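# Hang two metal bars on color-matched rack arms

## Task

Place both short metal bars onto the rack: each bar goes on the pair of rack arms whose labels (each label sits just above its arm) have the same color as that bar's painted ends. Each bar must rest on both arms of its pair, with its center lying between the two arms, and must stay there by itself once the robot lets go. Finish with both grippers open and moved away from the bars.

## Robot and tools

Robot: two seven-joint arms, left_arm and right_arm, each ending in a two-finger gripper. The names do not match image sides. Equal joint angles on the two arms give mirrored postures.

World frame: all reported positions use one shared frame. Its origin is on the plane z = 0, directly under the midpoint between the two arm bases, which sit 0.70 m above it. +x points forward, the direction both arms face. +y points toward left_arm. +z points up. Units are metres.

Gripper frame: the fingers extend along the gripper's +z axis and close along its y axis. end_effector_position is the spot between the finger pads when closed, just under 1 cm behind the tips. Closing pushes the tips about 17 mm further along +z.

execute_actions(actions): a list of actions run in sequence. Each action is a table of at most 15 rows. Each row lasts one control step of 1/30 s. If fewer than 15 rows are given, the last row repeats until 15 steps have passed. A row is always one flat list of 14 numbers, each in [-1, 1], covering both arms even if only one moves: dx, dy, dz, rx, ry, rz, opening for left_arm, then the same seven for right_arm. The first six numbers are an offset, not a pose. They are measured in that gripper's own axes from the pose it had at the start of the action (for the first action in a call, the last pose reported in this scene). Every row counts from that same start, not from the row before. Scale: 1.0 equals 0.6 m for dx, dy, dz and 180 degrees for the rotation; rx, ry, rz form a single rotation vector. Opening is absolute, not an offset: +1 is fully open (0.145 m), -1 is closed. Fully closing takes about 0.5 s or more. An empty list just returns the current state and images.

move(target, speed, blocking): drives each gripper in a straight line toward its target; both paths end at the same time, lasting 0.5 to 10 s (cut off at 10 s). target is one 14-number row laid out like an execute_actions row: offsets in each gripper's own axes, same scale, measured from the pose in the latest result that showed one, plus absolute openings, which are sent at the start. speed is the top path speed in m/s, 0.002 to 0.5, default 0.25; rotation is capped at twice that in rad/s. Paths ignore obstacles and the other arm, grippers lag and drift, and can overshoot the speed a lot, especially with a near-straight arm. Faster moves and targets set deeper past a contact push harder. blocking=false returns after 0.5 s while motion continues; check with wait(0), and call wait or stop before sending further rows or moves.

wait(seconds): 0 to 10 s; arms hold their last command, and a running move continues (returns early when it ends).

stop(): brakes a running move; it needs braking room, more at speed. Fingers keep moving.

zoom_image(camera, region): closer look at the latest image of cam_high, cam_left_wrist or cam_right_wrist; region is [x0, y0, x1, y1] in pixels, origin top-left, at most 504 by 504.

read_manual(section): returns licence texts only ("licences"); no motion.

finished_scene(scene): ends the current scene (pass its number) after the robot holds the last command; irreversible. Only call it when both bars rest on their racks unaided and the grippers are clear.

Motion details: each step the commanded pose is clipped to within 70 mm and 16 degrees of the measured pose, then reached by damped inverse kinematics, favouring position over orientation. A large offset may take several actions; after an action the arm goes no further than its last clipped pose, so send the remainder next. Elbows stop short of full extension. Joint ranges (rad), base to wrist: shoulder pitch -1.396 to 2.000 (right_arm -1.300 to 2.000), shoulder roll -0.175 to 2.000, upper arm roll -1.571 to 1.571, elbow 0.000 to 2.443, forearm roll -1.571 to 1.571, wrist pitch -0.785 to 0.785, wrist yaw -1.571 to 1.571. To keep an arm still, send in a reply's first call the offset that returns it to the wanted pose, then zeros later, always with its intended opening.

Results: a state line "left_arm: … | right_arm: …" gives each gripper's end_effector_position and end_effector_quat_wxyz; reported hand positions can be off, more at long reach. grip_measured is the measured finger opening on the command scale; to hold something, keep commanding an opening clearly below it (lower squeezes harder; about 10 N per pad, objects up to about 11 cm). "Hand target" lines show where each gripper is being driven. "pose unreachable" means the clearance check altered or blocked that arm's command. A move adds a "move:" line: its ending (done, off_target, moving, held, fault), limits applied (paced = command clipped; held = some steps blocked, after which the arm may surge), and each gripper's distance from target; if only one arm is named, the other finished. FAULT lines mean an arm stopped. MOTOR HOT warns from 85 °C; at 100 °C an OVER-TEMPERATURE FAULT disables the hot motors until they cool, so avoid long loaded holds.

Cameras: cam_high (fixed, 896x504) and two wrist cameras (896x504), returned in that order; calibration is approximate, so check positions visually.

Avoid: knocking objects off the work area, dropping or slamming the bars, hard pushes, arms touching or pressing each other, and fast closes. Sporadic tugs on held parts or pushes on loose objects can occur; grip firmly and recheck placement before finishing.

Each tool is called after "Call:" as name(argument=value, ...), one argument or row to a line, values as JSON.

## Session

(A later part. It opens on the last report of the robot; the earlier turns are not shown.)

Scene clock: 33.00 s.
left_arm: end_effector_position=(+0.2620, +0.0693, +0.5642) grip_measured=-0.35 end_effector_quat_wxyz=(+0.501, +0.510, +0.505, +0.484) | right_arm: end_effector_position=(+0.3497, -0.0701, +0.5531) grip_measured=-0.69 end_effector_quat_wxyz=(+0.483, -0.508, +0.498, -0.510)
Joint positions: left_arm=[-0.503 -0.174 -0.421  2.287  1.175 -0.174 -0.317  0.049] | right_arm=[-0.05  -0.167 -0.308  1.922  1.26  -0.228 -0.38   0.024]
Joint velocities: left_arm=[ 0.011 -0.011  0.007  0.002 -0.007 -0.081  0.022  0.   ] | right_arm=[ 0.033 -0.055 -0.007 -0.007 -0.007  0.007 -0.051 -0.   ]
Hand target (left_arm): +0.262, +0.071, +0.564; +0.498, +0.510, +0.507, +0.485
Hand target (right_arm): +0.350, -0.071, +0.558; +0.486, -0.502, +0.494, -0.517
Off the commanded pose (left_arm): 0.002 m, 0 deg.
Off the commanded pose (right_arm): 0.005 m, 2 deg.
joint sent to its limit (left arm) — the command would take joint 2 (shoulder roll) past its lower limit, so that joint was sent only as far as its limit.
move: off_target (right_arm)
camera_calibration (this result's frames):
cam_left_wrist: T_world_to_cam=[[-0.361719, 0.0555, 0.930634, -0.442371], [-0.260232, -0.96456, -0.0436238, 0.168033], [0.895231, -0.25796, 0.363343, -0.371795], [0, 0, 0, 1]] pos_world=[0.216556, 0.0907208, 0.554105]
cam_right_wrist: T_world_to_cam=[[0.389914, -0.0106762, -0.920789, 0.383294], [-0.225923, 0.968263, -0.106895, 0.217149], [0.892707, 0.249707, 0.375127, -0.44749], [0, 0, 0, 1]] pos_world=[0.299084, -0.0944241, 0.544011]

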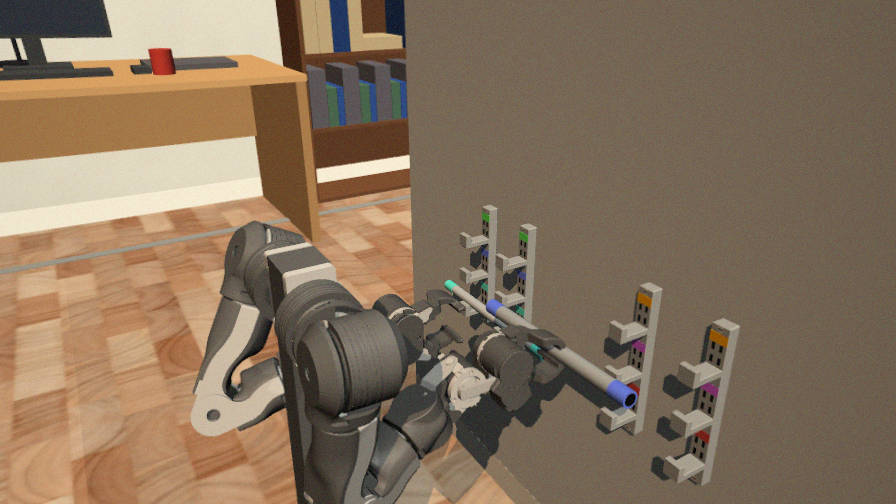

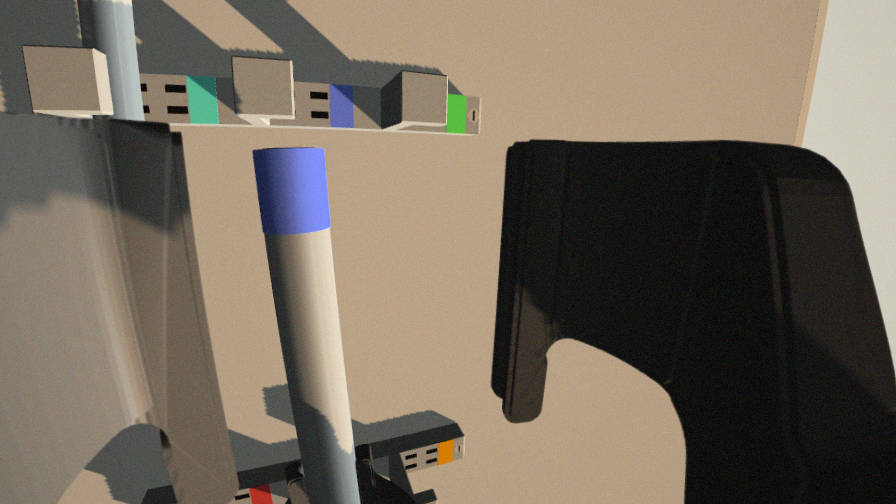

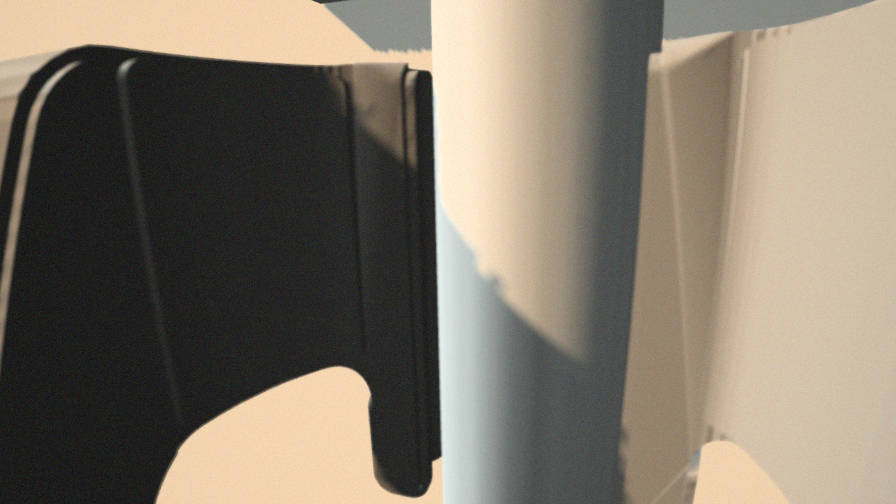

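Call:
move(
  target=[-0.032,-0.022,0.12,0,0,0,-0.3,0,-0.006,0,0.008,0,0,-0.97],
  speed=0.07,
)

Scene clock: 35.30 s.
left_arm: end_effector_position=(+0.3327, +0.0478, +0.5497) grip_measured=-0.30 end_effector_quat_wxyz=(+0.502, +0.512, +0.499, +0.486) | right_arm: end_effector_position=(+0.3496, -0.0701, +0.5532) grip_measured=-0.69 end_effector_quat_wxyz=(+0.485, -0.507, +0.496, -0.511)
Joint positions: left_arm=[-0.116 -0.174 -0.392  1.954  1.266 -0.263 -0.368  0.053] | right_arm=[-0.051 -0.164 -0.308  1.921  1.265 -0.229 -0.37   0.024]
Joint velocities: left_arm=[-0.099 -0.077 -0.022  0.007 -0.007  0.007  0.022 -0.   ] | right_arm=[-0.121  0.055  0.007 -0.002  0.022 -0.007  0.007 -0.   ]
Hand target (left_arm): +0.333, +0.049, +0.548; +0.500, +0.512, +0.503, +0.485
Hand target (right_arm): +0.350, -0.070, +0.557; +0.490, -0.502, +0.492, -0.516
Off the commanded pose (left_arm): 0.001 m, 1 deg.
Off the commanded pose (right_arm): 0.004 m, 1 deg.
joint sent to its limit (left arm) — the command would take joint 2 (shoulder roll) past its lower limit, so that joint was sent only as far as its limit.
move: off_target (right_arm)
camera_calibration (this result's frames):
cam_left_wrist: T_world_to_cam=[[-0.367312, 0.0513128, 0.928681, -0.399008], [-0.26667, -0.962368, -0.0522992, 0.171861], [0.891049, -0.266862, 0.367173, -0.435765], [0, 0, 0, 1]] pos_world=[0.287558, 0.0695785, 0.539541]
cam_right_wrist: T_world_to_cam=[[0.395122, -0.00966326, -0.918578, 0.380439], [-0.227096, 0.96788, -0.107866, 0.218071], [0.890116, 0.251225, 0.380236, -0.449211], [0, 0, 0, 1]] pos_world=[0.299053, -0.0945369, 0.543792]

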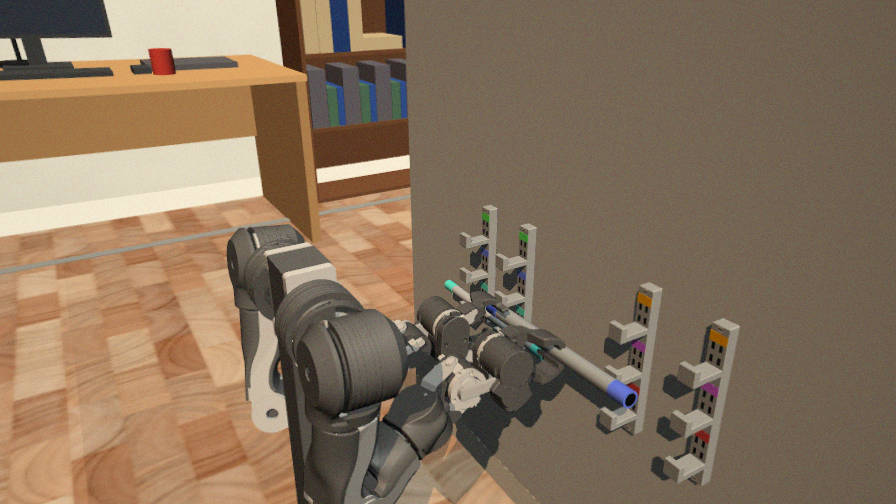

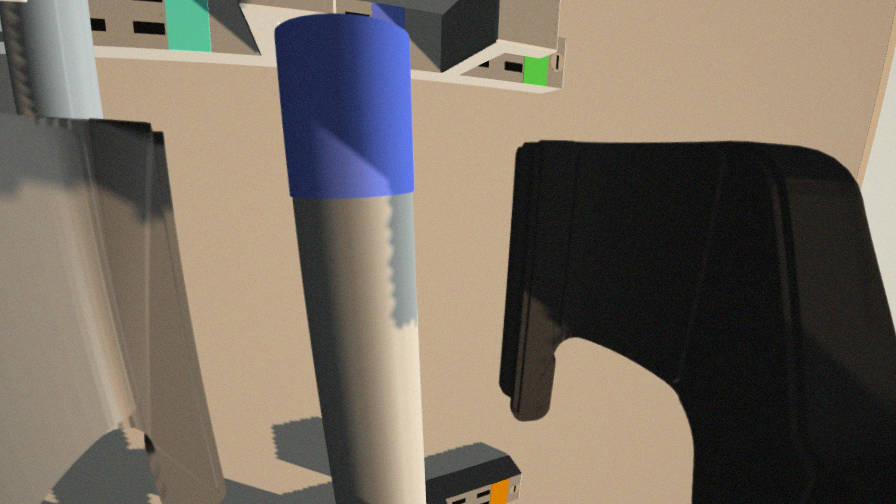

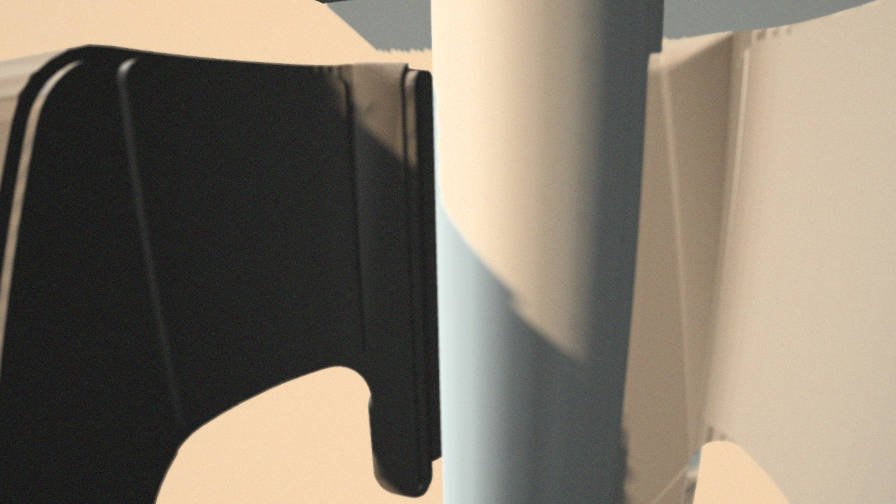

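Call:
move(
  target=[0,0,0.045,0,0,0,-0.3,0,0,0,0,0,0,-0.97],
  speed=0.04,
)

Scene clock: 36.60 s.
left_arm: end_effector_position=(+0.3594, +0.0468, +0.5505) grip_measured=-0.30 end_effector_quat_wxyz=(+0.504, +0.512, +0.497, +0.488) | right_arm: end_effector_position=(+0.3494, -0.0701, +0.5518) grip_measured=-0.69 end_effector_quat_wxyz=(+0.484, -0.508, +0.498, -0.509)
Joint positions: left_arm=[ 0.01  -0.174 -0.36   1.843  1.309 -0.263 -0.368  0.053] | right_arm=[-0.052 -0.164 -0.308  1.921  1.266 -0.229 -0.376  0.024]
Joint velocities: left_arm=[-0.077 -0.055  0.007 -0.002 -0.022 -0.007  0.022  0.   ] | right_arm=[ 0.077  0.033 -0.012  0.012 -0.007 -0.037 -0.051 -0.   ]
Hand target (left_arm): +0.360, +0.047, +0.549; +0.502, +0.513, +0.499, +0.486
Hand target (right_arm): +0.350, -0.070, +0.553; +0.485, -0.507, +0.496, -0.511
Off the commanded pose (left_arm): 0.001 m, 0 deg.
Off the commanded pose (right_arm): 0.001 m, 0 deg.
joint sent to its limit (left arm) — the command would take joint 2 (shoulder roll) past its lower limit, so that joint was sent only as far as its limit.
move: done
camera_calibration (this result's frames):
cam_left_wrist: T_world_to_cam=[[-0.373412, 0.04945, 0.926347, -0.386317], [-0.268384, -0.961633, -0.0568525, 0.181155], [0.887994, -0.269846, 0.372357, -0.461635], [0, 0, 0, 1]] pos_world=[0.314293, 0.0687374, 0.540056]
cam_right_wrist: T_world_to_cam=[[0.388573, -0.00855151, -0.921378, 0.383155], [-0.228028, 0.96796, -0.10515, 0.216685], [0.892757, 0.250959, 0.374173, -0.446134], [0, 0, 0, 1]] pos_world=[0.298816, -0.0945043, 0.542747]

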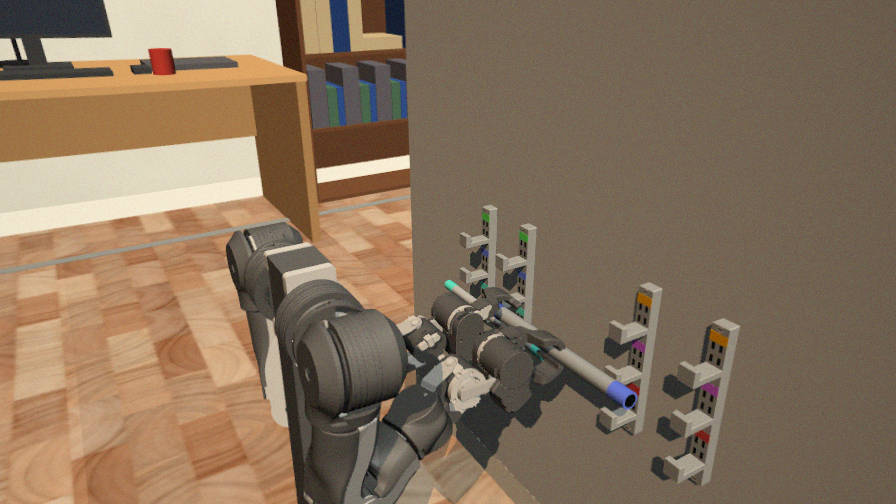

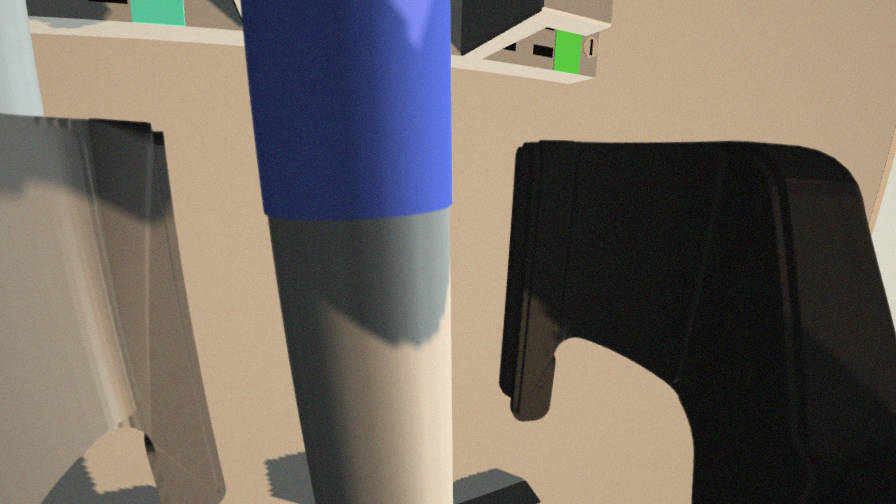

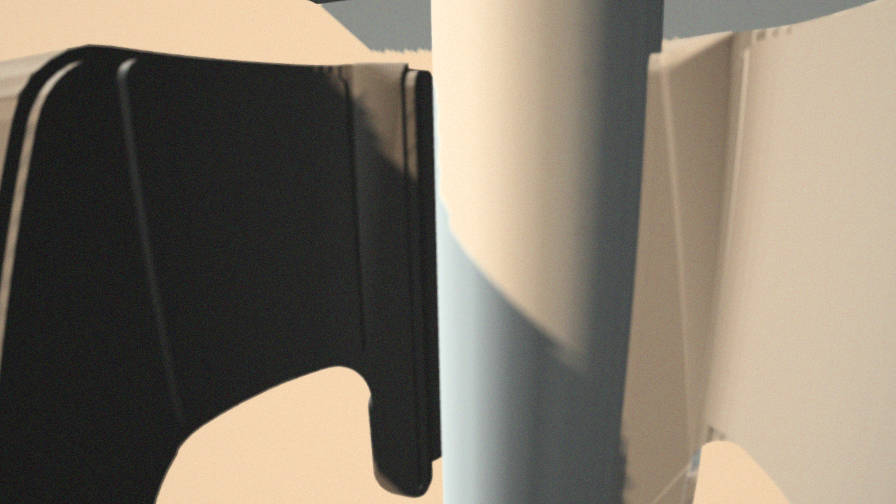

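Call:
execute_actions(
  actions=[
    [[0,0.003,0.013,0,0,0,-0.3,0,0,0,0,0,0,-0.97]],
    [[0,0,0,0,0,0,-0.4,0,0,0,0,0,0,-0.97],[0,0,0,0,0,0,-0.46,0,0,0,0,0,0,-0.97],[0,0,0,0,0,0,-0.52,0,0,0,0,0,0,-0.97],[0,0,0,0,0,0,-0.57,0,0,0,0,0,0,-0.97],[0,0,0,0,0,0,-0.62,0,0,0,0,0,0,-0.97],[0,0,0,0,0,0,-0.66,0,0,0,0,0,0,-0.97],[0,0,0,0,0,0,-0.7,0,0,0,0,0,0,-0.97],[0,0,0,0,0,0,-0.75,0,0,0,0,0,0,-0.97],[0,0,0,0,0,0,-0.8,0,0,0,0,0,0,-0.97],[0,0,0,0,0,0,-0.85,0,0,0,0,0,0,-0.97],[0,0,0,0,0,0,-0.9,0,0,0,0,0,0,-0.97],[0,0,0,0,0,0,-0.95,0,0,0,0,0,0,-0.97],[0,0,0,0,0,0,-1,0,0,0,0,0,0,-0.97]],
    [[0,0,0,0,0,0,-1,0,0,0,0,0,0,-0.97]],
  ],
)

Scene clock: 38.97 s.
left_arm: end_effector_position=(+0.3666, +0.0466, +0.5494) grip_measured=-0.72 end_effector_quat_wxyz=(+0.503, +0.513, +0.502, +0.481) | right_arm: end_effector_position=(+0.3490, -0.0704, +0.5492) grip_measured=-0.69 end_effector_quat_wxyz=(+0.486, -0.506, +0.507, -0.501)
Joint positions: left_arm=[ 0.046 -0.171 -0.353  1.815  1.332 -0.266 -0.384  0.021] | right_arm=[-0.054 -0.158 -0.311  1.921  1.292 -0.243 -0.382  0.024]
Joint velocities: left_arm=[ 0.011  0.011  0.007 -0.017  0.007  0.022 -0.037  0.   ] | right_arm=[-0.011  0.033  0.002 -0.012  0.037  0.081  0.007 -0.   ]
Hand target (left_arm): +0.367, +0.047, +0.550; +0.503, +0.513, +0.500, +0.483
Hand target (right_arm): +0.349, -0.070, +0.550; +0.485, -0.507, +0.505, -0.503
Off the commanded pose (left_arm): 0.001 m, 0 deg.
Off the commanded pose (right_arm): 0.000 m, 0 deg.
camera_calibration (this result's frames):
cam_left_wrist: T_world_to_cam=[[-0.360047, 0.0588659, 0.931075, -0.390493], [-0.27154, -0.961411, -0.0442207, 0.176986], [0.892543, -0.268745, 0.362138, -0.463825], [0, 0, 0, 1]] pos_world=[0.321447, 0.0684921, 0.539373]
cam_right_wrist: T_world_to_cam=[[0.377508, 0.012395, -0.925923, 0.388745], [-0.228003, 0.970371, -0.0799691, 0.202989], [0.897498, 0.241302, 0.369149, -0.444275], [0, 0, 0, 1]] pos_world=[0.298263, -0.094589, 0.540185]

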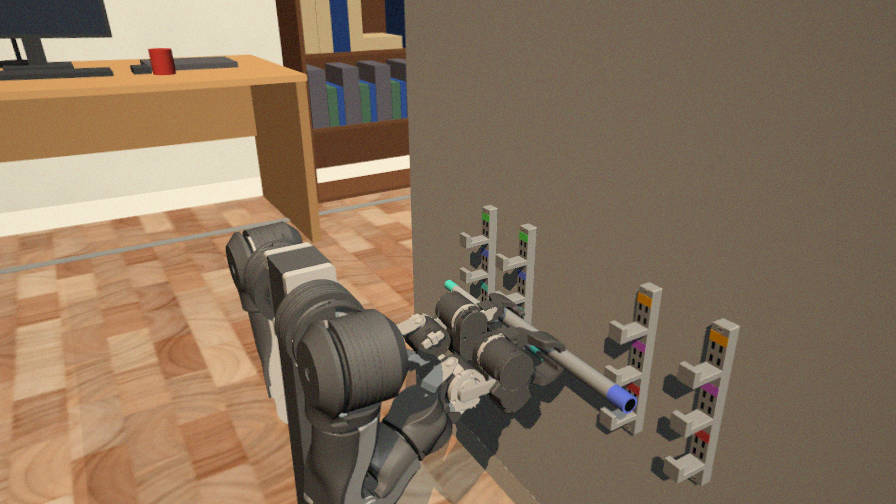

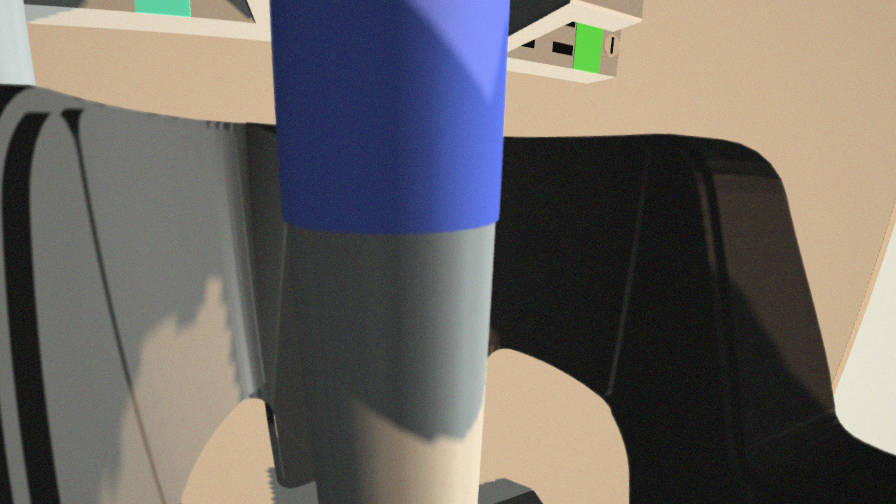

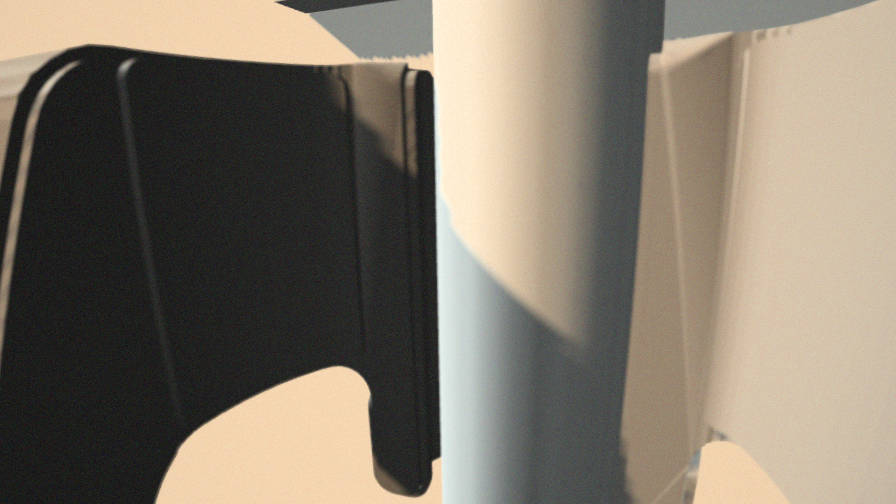

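Call:
execute_actions(
  actions=[
    [[0,0,0,0,0,0,-1,0,0,0,0,0,0,-0.8],[0,0,0,0,0,0,-1,0,0,0,0,0,0,-0.74],[0,0,0,0,0,0,-1,0,0,0,0,0,0,-0.7],[0,0,0,0,0,0,-1,0,0,0,0,0,0,-0.67],[0,0,0,0,0,0,-1,0,0,0,0,0,0,-0.64],[0,0,0,0,0,0,-1,0,0,0,0,0,0,-0.6],[0,0,0,0,0,0,-1,0,0,0,0,0,0,-0.56],[0,0,0,0,0,0,-1,0,0,0,0,0,0,-0.52],[0,0,0,0,0,0,-1,0,0,0,0,0,0,-0.48],[0,0,0,0,0,0,-1,0,0,0,0,0,0,-0.43],[0,0,0,0,0,0,-1,0,0,0,0,0,0,-0.38],[0,0,0,0,0,0,-1,0,0,0,0,0,0,-0.33]],
  ],
)

Call:
move(
  target=[0,0,0,0,0,0,-1,0.03,0,-0.12,0,0,0,-0.33],
  speed=0.1,
)

Scene clock: 40.17 s.
left_arm: end_effector_position=(+0.3665, +0.0467, +0.5487) grip_measured=-0.72 end_effector_quat_wxyz=(+0.502, +0.515, +0.502, +0.481) | right_arm: end_effector_position=(+0.3490, -0.0704, +0.5490) grip_measured=-0.33 end_effector_quat_wxyz=(+0.487, -0.505, +0.508, -0.500)
Joint positions: left_arm=[ 0.046 -0.171 -0.353  1.815  1.33  -0.266 -0.388  0.021] | right_arm=[-0.054 -0.158 -0.311  1.921  1.294 -0.244 -0.382  0.051]
Joint velocities: left_arm=[-0.033  0.077  0.002 -0.012 -0.022 -0.022  0.022 -0.   ] | right_arm=[-0.033 -0.033  0.012 -0.002 -0.066  0.007 -0.051 -0.   ]
Hand target (left_arm): +0.367, +0.047, +0.549; +0.503, +0.513, +0.502, +0.481
Hand target (right_arm): +0.349, -0.070, +0.549; +0.486, -0.506, +0.507, -0.501
Off the commanded pose (left_arm): 0.001 m, 0 deg.
Off the commanded pose (right_arm): 0.000 m, 0 deg.
camera_calibration (this result's frames):
cam_left_wrist: T_world_to_cam=[[-0.35691, 0.0562099, 0.932446, -0.391696], [-0.270864, -0.961532, -0.0457146, 0.177665], [0.894007, -0.268882, 0.358405, -0.46197], [0, 0, 0, 1]] pos_world=[0.321327, 0.068632, 0.53893]
cam_right_wrist: T_world_to_cam=[[0.376677, 0.0146007, -0.926229, 0.389222], [-0.22812, 0.970546, -0.077472, 0.201641], [0.897817, 0.240473, 0.368913, -0.444261], [0, 0, 0, 1]] pos_world=[0.298252, -0.0945522, 0.540024]

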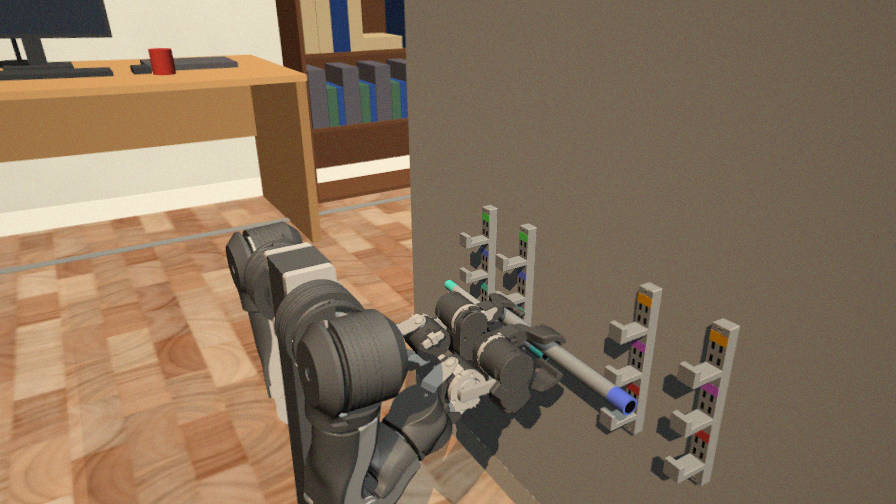

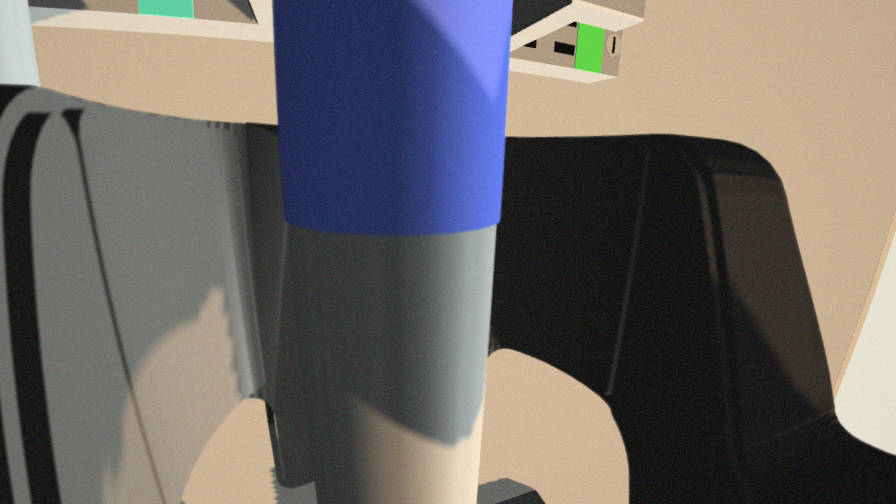

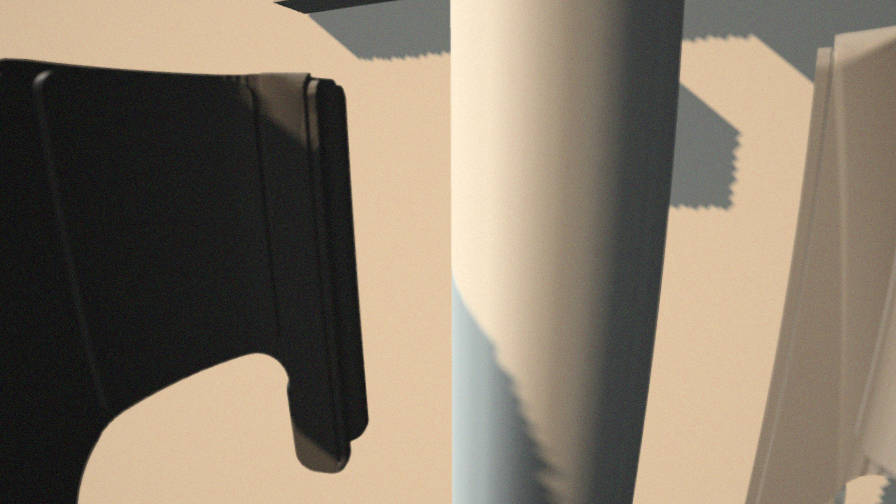

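Scene clock: 41.20 s.
left_arm: end_effector_position=(+0.3665, +0.0469, +0.5481) grip_measured=-0.72 end_effector_quat_wxyz=(+0.500, +0.516, +0.503, +0.481) | right_arm: end_effector_position=(+0.2767, -0.0857, +0.5489) grip_measured=-0.33 end_effector_quat_wxyz=(+0.485, -0.509, +0.509, -0.496)
Joint positions: left_arm=[ 0.045 -0.171 -0.353  1.815  1.327 -0.266 -0.392  0.021] | right_arm=[-0.411 -0.071 -0.368  2.215  1.272 -0.254 -0.323  0.051]
Joint velocities: left_arm=[-0.077 -0.033 -0.022  0.012 -0.081  0.066 -0.007  0.   ] | right_arm=[-0.077  0.011 -0.017 -0.032 -0.037  0.081 -0.081  0.   ]
Hand target (left_arm): +0.367, +0.047, +0.549; +0.502, +0.515, +0.502, +0.481
Hand target (right_arm): +0.277, -0.086, +0.552; +0.487, -0.506, +0.508, -0.499
Off the commanded pose (left_arm): 0.001 m, 0 deg.
Off the commanded pose (right_arm): 0.003 m, 1 deg.
move: done
camera_calibration (this result's frames):
cam_left_wrist: T_world_to_cam=[[-0.354122, 0.0535636, 0.933664, -0.392743], [-0.270165, -0.961652, -0.0472995, 0.178389], [0.895326, -0.268993, 0.355013, -0.460276], [0, 0, 0, 1]] pos_world=[0.321212, 0.0687737, 0.538532]
cam_right_wrist: T_world_to_cam=[[0.366381, 0.0153355, -0.930338, 0.421767], [-0.232989, 0.969523, -0.075773, 0.200318], [0.900822, 0.24452, 0.358788, -0.370558], [0, 0, 0, 1]] pos_world=[0.225951, -0.110072, 0.540516]

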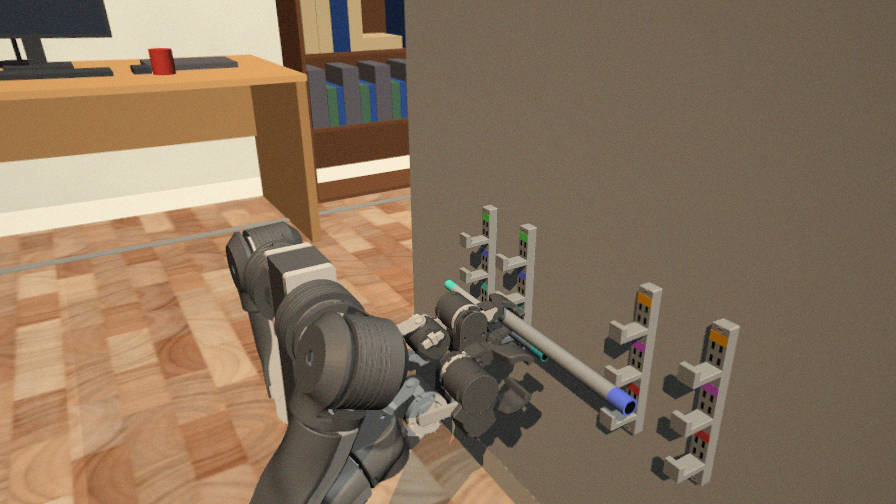

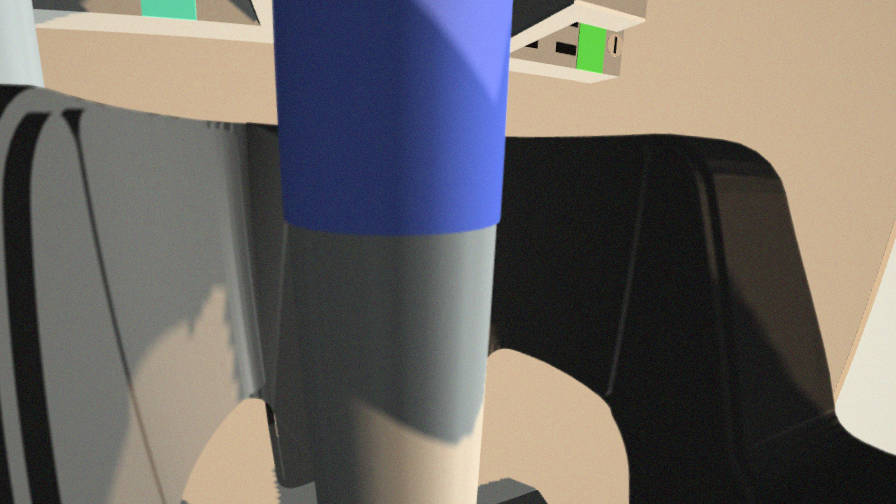

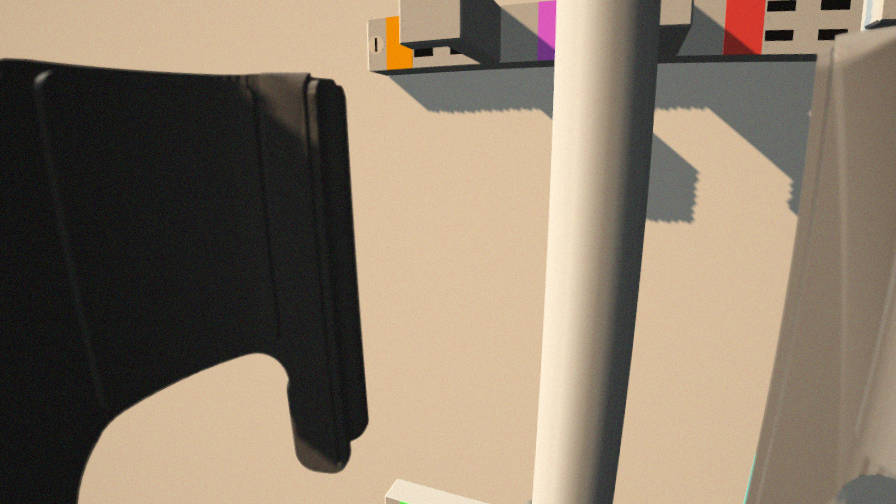

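Call:
move(
  target=[0.405,0.044,-0.012,-0.012,0,-0.008,-1,0.15,0,0,0,0,0,-0.33],
  speed=0.1,
)

Call:
zoom_image(
  camera="cam_high",
  region=[340,170,640,390],
)

Scene clock: 44.50 s.
left_arm: end_effector_position=(+0.3659, +0.2919, +0.5710) grip_measured=-0.72 end_effector_quat_wxyz=(+0.480, +0.494, +0.509, +0.516) | right_arm: end_effector_position=(+0.2743, -0.1742, +0.5507) grip_measured=-0.33 end_effector_quat_wxyz=(+0.484, -0.511, +0.507, -0.498)
Joint positions: left_arm=[ 0.366 -0.123  0.817  1.792  1.565  0.789 -0.521  0.021] | right_arm=[-0.435 -0.118  0.184  2.286  1.581  0.212 -0.304  0.051]
Joint velocities: left_arm=[-0.033 -0.033 -0.017 -0.002  0.037 -0.037  0.022  0.   ] | right_arm=[-0.011 -0.033  0.002  0.002  0.022  0.037  0.037 -0.   ]
Hand target (left_arm): +0.367, +0.291, +0.576; +0.491, +0.486, +0.504, +0.519
Hand target (right_arm): +0.274, -0.174, +0.552; +0.485, -0.510, +0.506, -0.499
Off the commanded pose (left_arm): 0.004 m, 6 deg.
Off the commanded pose (right_arm): 0.002 m, 0 deg.
joint sent to its limit (left arm) — the command would take joint 5 (forearm roll) past its upper limit and joint 6 (wrist pitch) past its upper limit, so those joints were sent only as far as their limits.
joint sent to its limit (right arm) — the command would take joint 5 (forearm roll) past its upper limit, so that joint was sent only as far as its limit.
move: off_target (left_arm)
camera_calibration (this result's frames):
cam_left_wrist: T_world_to_cam=[[-0.384349, -0.00198178, 0.923186, -0.394189], [-0.187444, -0.979001, -0.0801401, 0.408468], [0.903958, -0.203847, 0.375907, -0.436094], [0, 0, 0, 1]] pos_world=[0.31927, 0.310212, 0.560575]
cam_right_wrist: T_world_to_cam=[[0.367549, 0.00927011, -0.929958, 0.42401], [-0.23477, 0.968489, -0.0831345, 0.290019], [0.899884, 0.248883, 0.358144, -0.346018], [0, 0, 0, 1]] pos_world=[0.22362, -0.198693, 0.542347]

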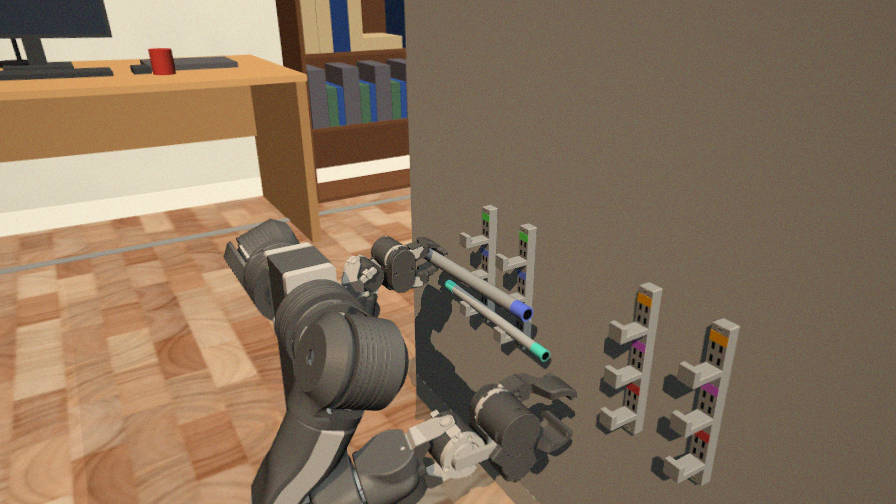

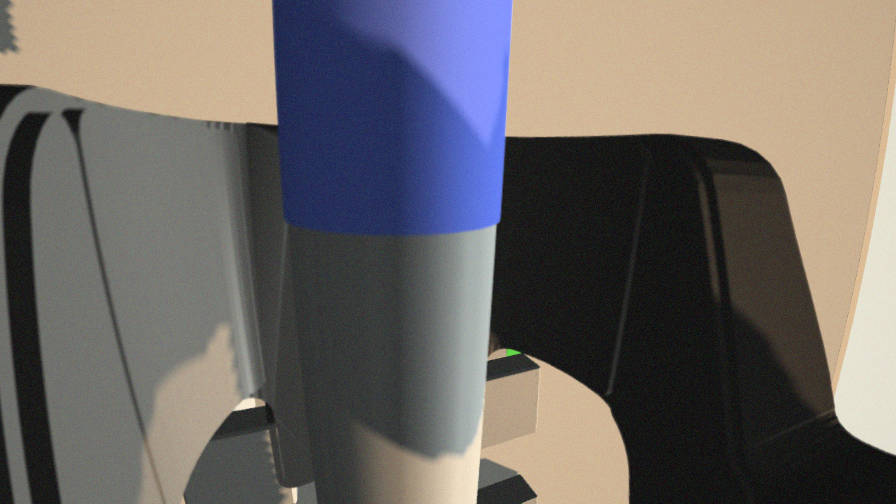

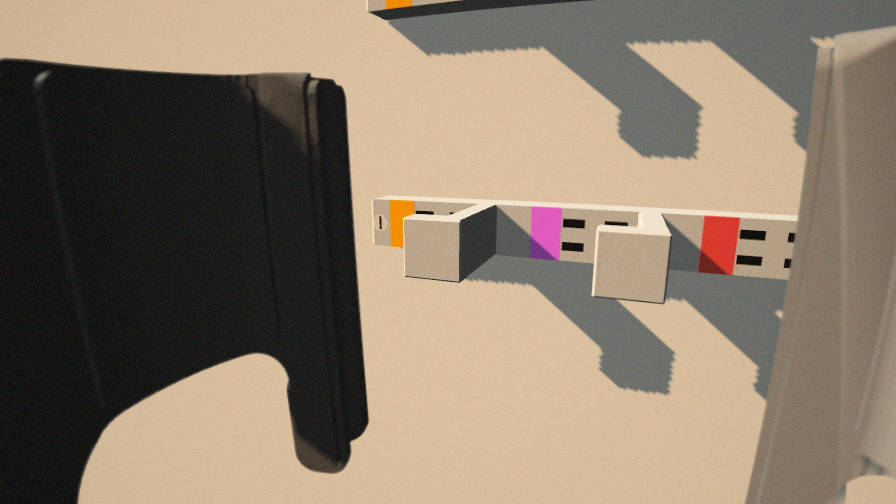

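Region (340, 170, 640, 390) of cam_high's 896x504 image, scaled by 1.680, with more detail than that image has; it fills the top 370 rows of this view, and the rest is white.

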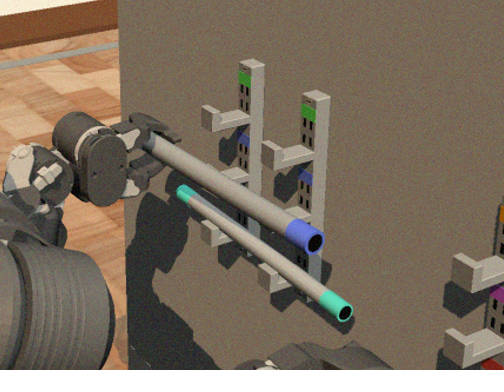

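Call:
move(
  target=[-0.003,0.004,0.06,0,0,0.008,-1,0,0,0,0,0,0,-0.33],
  speed=0.04,
)

Call:
zoom_image(
  camera="cam_high",
  region=[400,190,600,340],
)

Scene clock: 46.50 s.
left_arm: end_effector_position=(+0.4010, +0.2922, +0.5703) grip_measured=-0.72 end_effector_quat_wxyz=(+0.471, +0.504, +0.505, +0.519) | right_arm: end_effector_position=(+0.2743, -0.1741, +0.5507) grip_measured=-0.33 end_effector_quat_wxyz=(+0.484, -0.511, +0.507, -0.498)
Joint positions: left_arm=[ 0.485 -0.097  0.787  1.629  1.403  0.765 -0.427  0.021] | right_arm=[-0.435 -0.118  0.184  2.286  1.581  0.213 -0.304  0.051]
Joint velocities: left_arm=[-0.033 -0.099 -0.022  0.002 -0.037 -0.007 -0.007 -0.   ] | right_arm=[-0.077 -0.055  0.007 -0.022  0.022 -0.007 -0.051  0.   ]
Hand target (left_arm): +0.402, +0.293, +0.573; +0.473, +0.500, +0.503, +0.522
Hand target (right_arm): +0.274, -0.174, +0.551; +0.484, -0.511, +0.507, -0.498
Off the commanded pose (left_arm): 0.003 m, 1 deg.
Off the commanded pose (right_arm): 0.000 m, 0 deg.
move: done
camera_calibration (this result's frames):
cam_left_wrist: T_world_to_cam=[[-0.372411, -0.025655, 0.927713, -0.380459], [-0.191012, -0.976098, -0.103671, 0.429301], [0.908198, -0.215813, 0.358609, -0.455834], [0, 0, 0, 1]] pos_world=[0.354302, 0.310904, 0.56093]
cam_right_wrist: T_world_to_cam=[[0.367538, 0.00931146, -0.929962, 0.424021], [-0.235127, 0.968394, -0.0832304, 0.290096], [0.899795, 0.24925, 0.358112, -0.345927], [0, 0, 0, 1]] pos_world=[0.223629, -0.198653, 0.542348]

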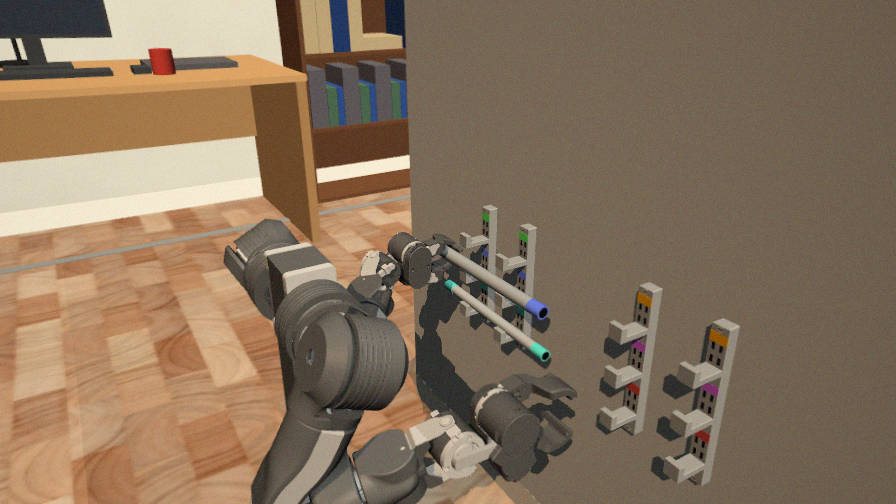

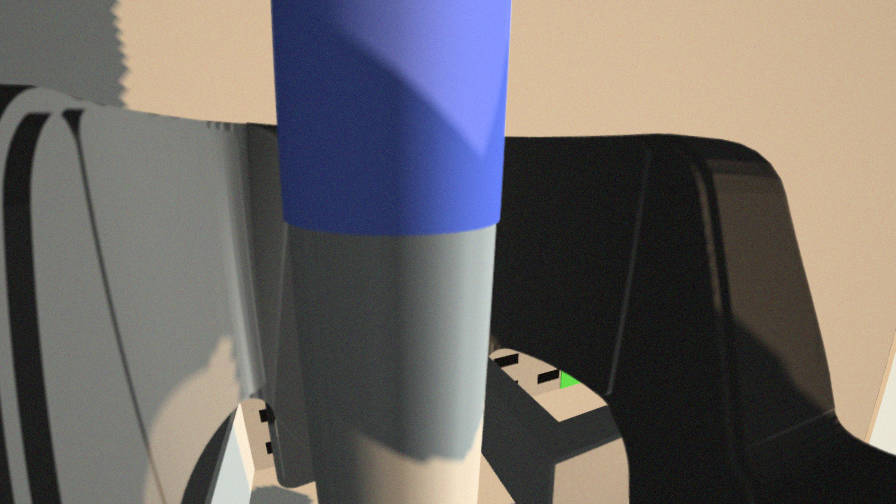

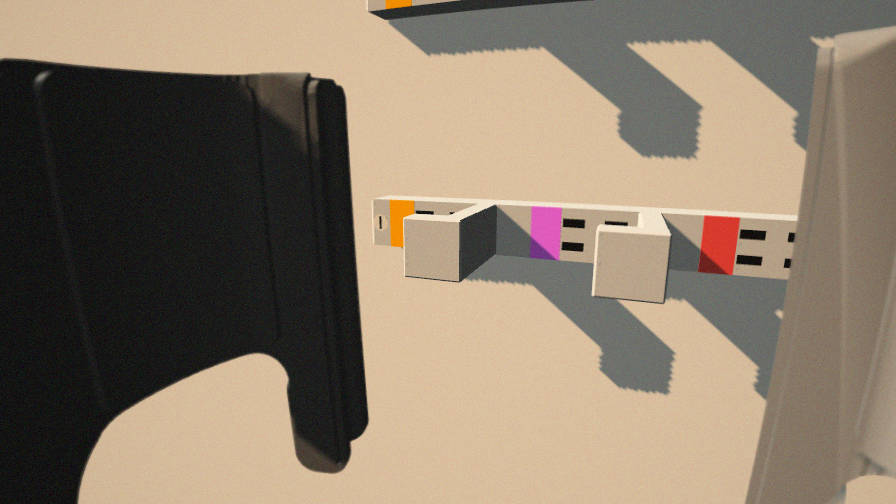

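Region (400, 190, 600, 340) of cam_high's 896x504 image, scaled by 2.520, with more detail than that image has; it fills the top 378 rows of this view, and the rest is white.

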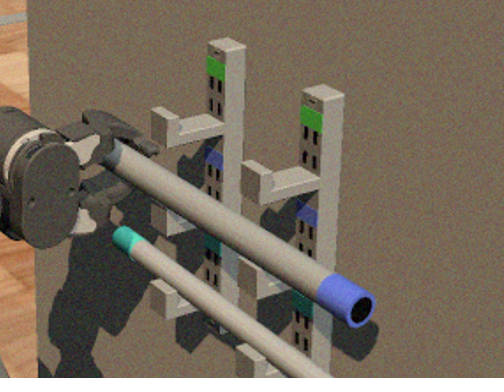

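Call:
move(
  target=[0,0.004,0,0,-0.022,-0.013,-1,0,0,0,0,0,0,-0.33],
  speed=0.03,
)

Call:
zoom_image(
  camera="cam_high",
  region=[400,190,600,340],
)

Scene clock: 48.93 s.
left_arm: end_effector_position=(+0.4004, +0.2936, +0.5704) grip_measured=-0.72 end_effector_quat_wxyz=(+0.492, +0.514, +0.502, +0.492) | right_arm: end_effector_position=(+0.2743, -0.1741, +0.5507) grip_measured=-0.33 end_effector_quat_wxyz=(+0.484, -0.511, +0.507, -0.498)
Joint positions: left_arm=[ 0.477 -0.034  0.773  1.606  1.55   0.789 -0.52   0.021] | right_arm=[-0.435 -0.118  0.184  2.286  1.581  0.213 -0.304  0.051]
Joint velocities: left_arm=[-0.011  0.011 -0.007  0.007 -0.066  0.007 -0.022 -0.   ] | right_arm=[ 0.055 -0.011 -0.007  0.007  0.022 -0.081 -0.037  0.   ]
Hand target (left_arm): +0.401, +0.292, +0.572; +0.498, +0.511, +0.499, +0.491
Hand target (right_arm): +0.274, -0.174, +0.551; +0.484, -0.511, +0.507, -0.498
Off the commanded pose (left_arm): 0.003 m, 1 deg.
Off the commanded pose (right_arm): 0.000 m, 0 deg.
joint sent to its limit (left arm) — the command would take joint 6 (wrist pitch) past its upper limit, so that joint was sent only as far as its limit.
move: done
camera_calibration (this result's frames):
cam_left_wrist: T_world_to_cam=[[-0.359473, 0.0296367, 0.932685, -0.405004], [-0.250255, -0.965944, -0.0657591, 0.429705], [0.898973, -0.257048, 0.354647, -0.436934], [0, 0, 0, 1]] pos_world=[0.35474, 0.314761, 0.560956]
cam_right_wrist: T_world_to_cam=[[0.367538, 0.00931146, -0.929962, 0.424021], [-0.235127, 0.968394, -0.0832304, 0.290096], [0.899795, 0.24925, 0.358112, -0.345927], [0, 0, 0, 1]] pos_world=[0.223629, -0.198653, 0.542348]

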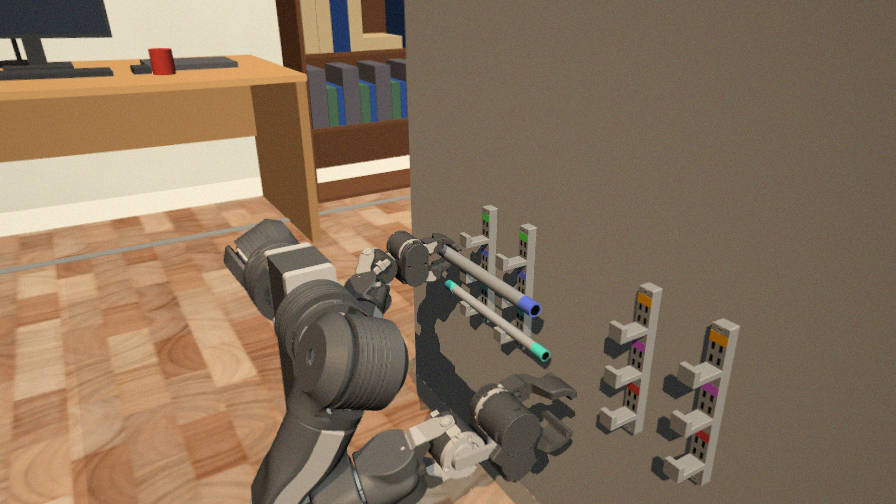

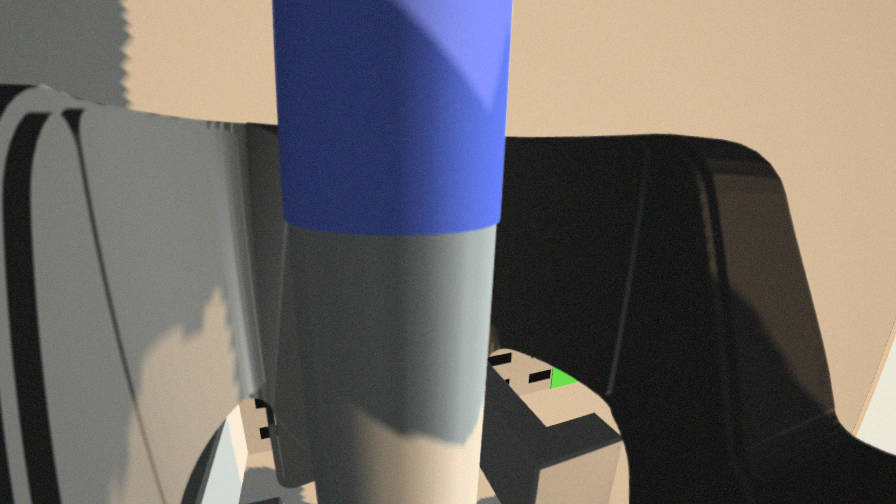

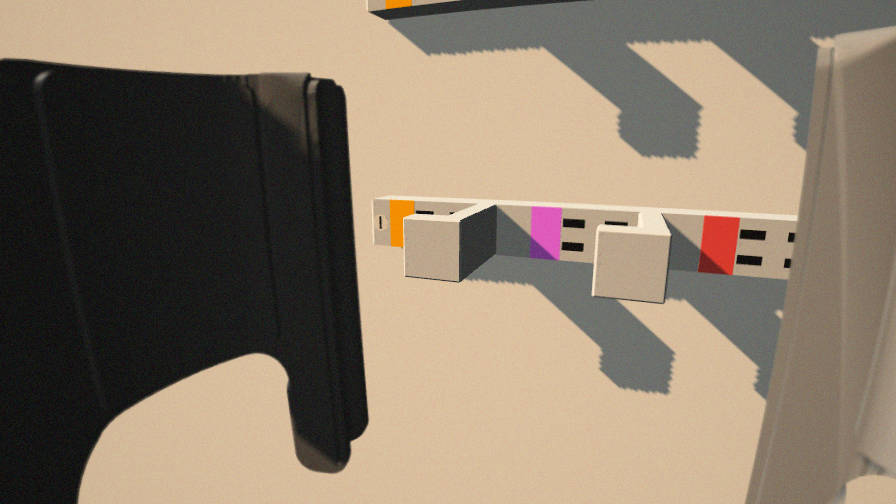

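Region (400, 190, 600, 340) of cam_high's 896x504 image, scaled by 2.520, with more detail than that image has; it fills the top 378 rows of this view, and the rest is white.

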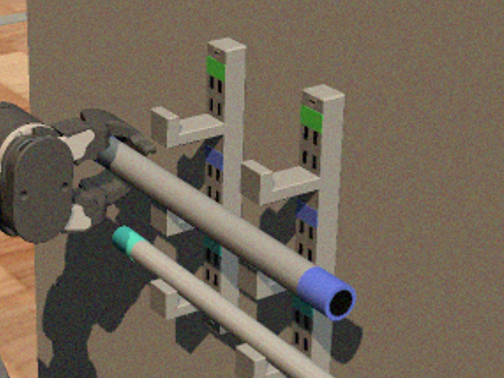

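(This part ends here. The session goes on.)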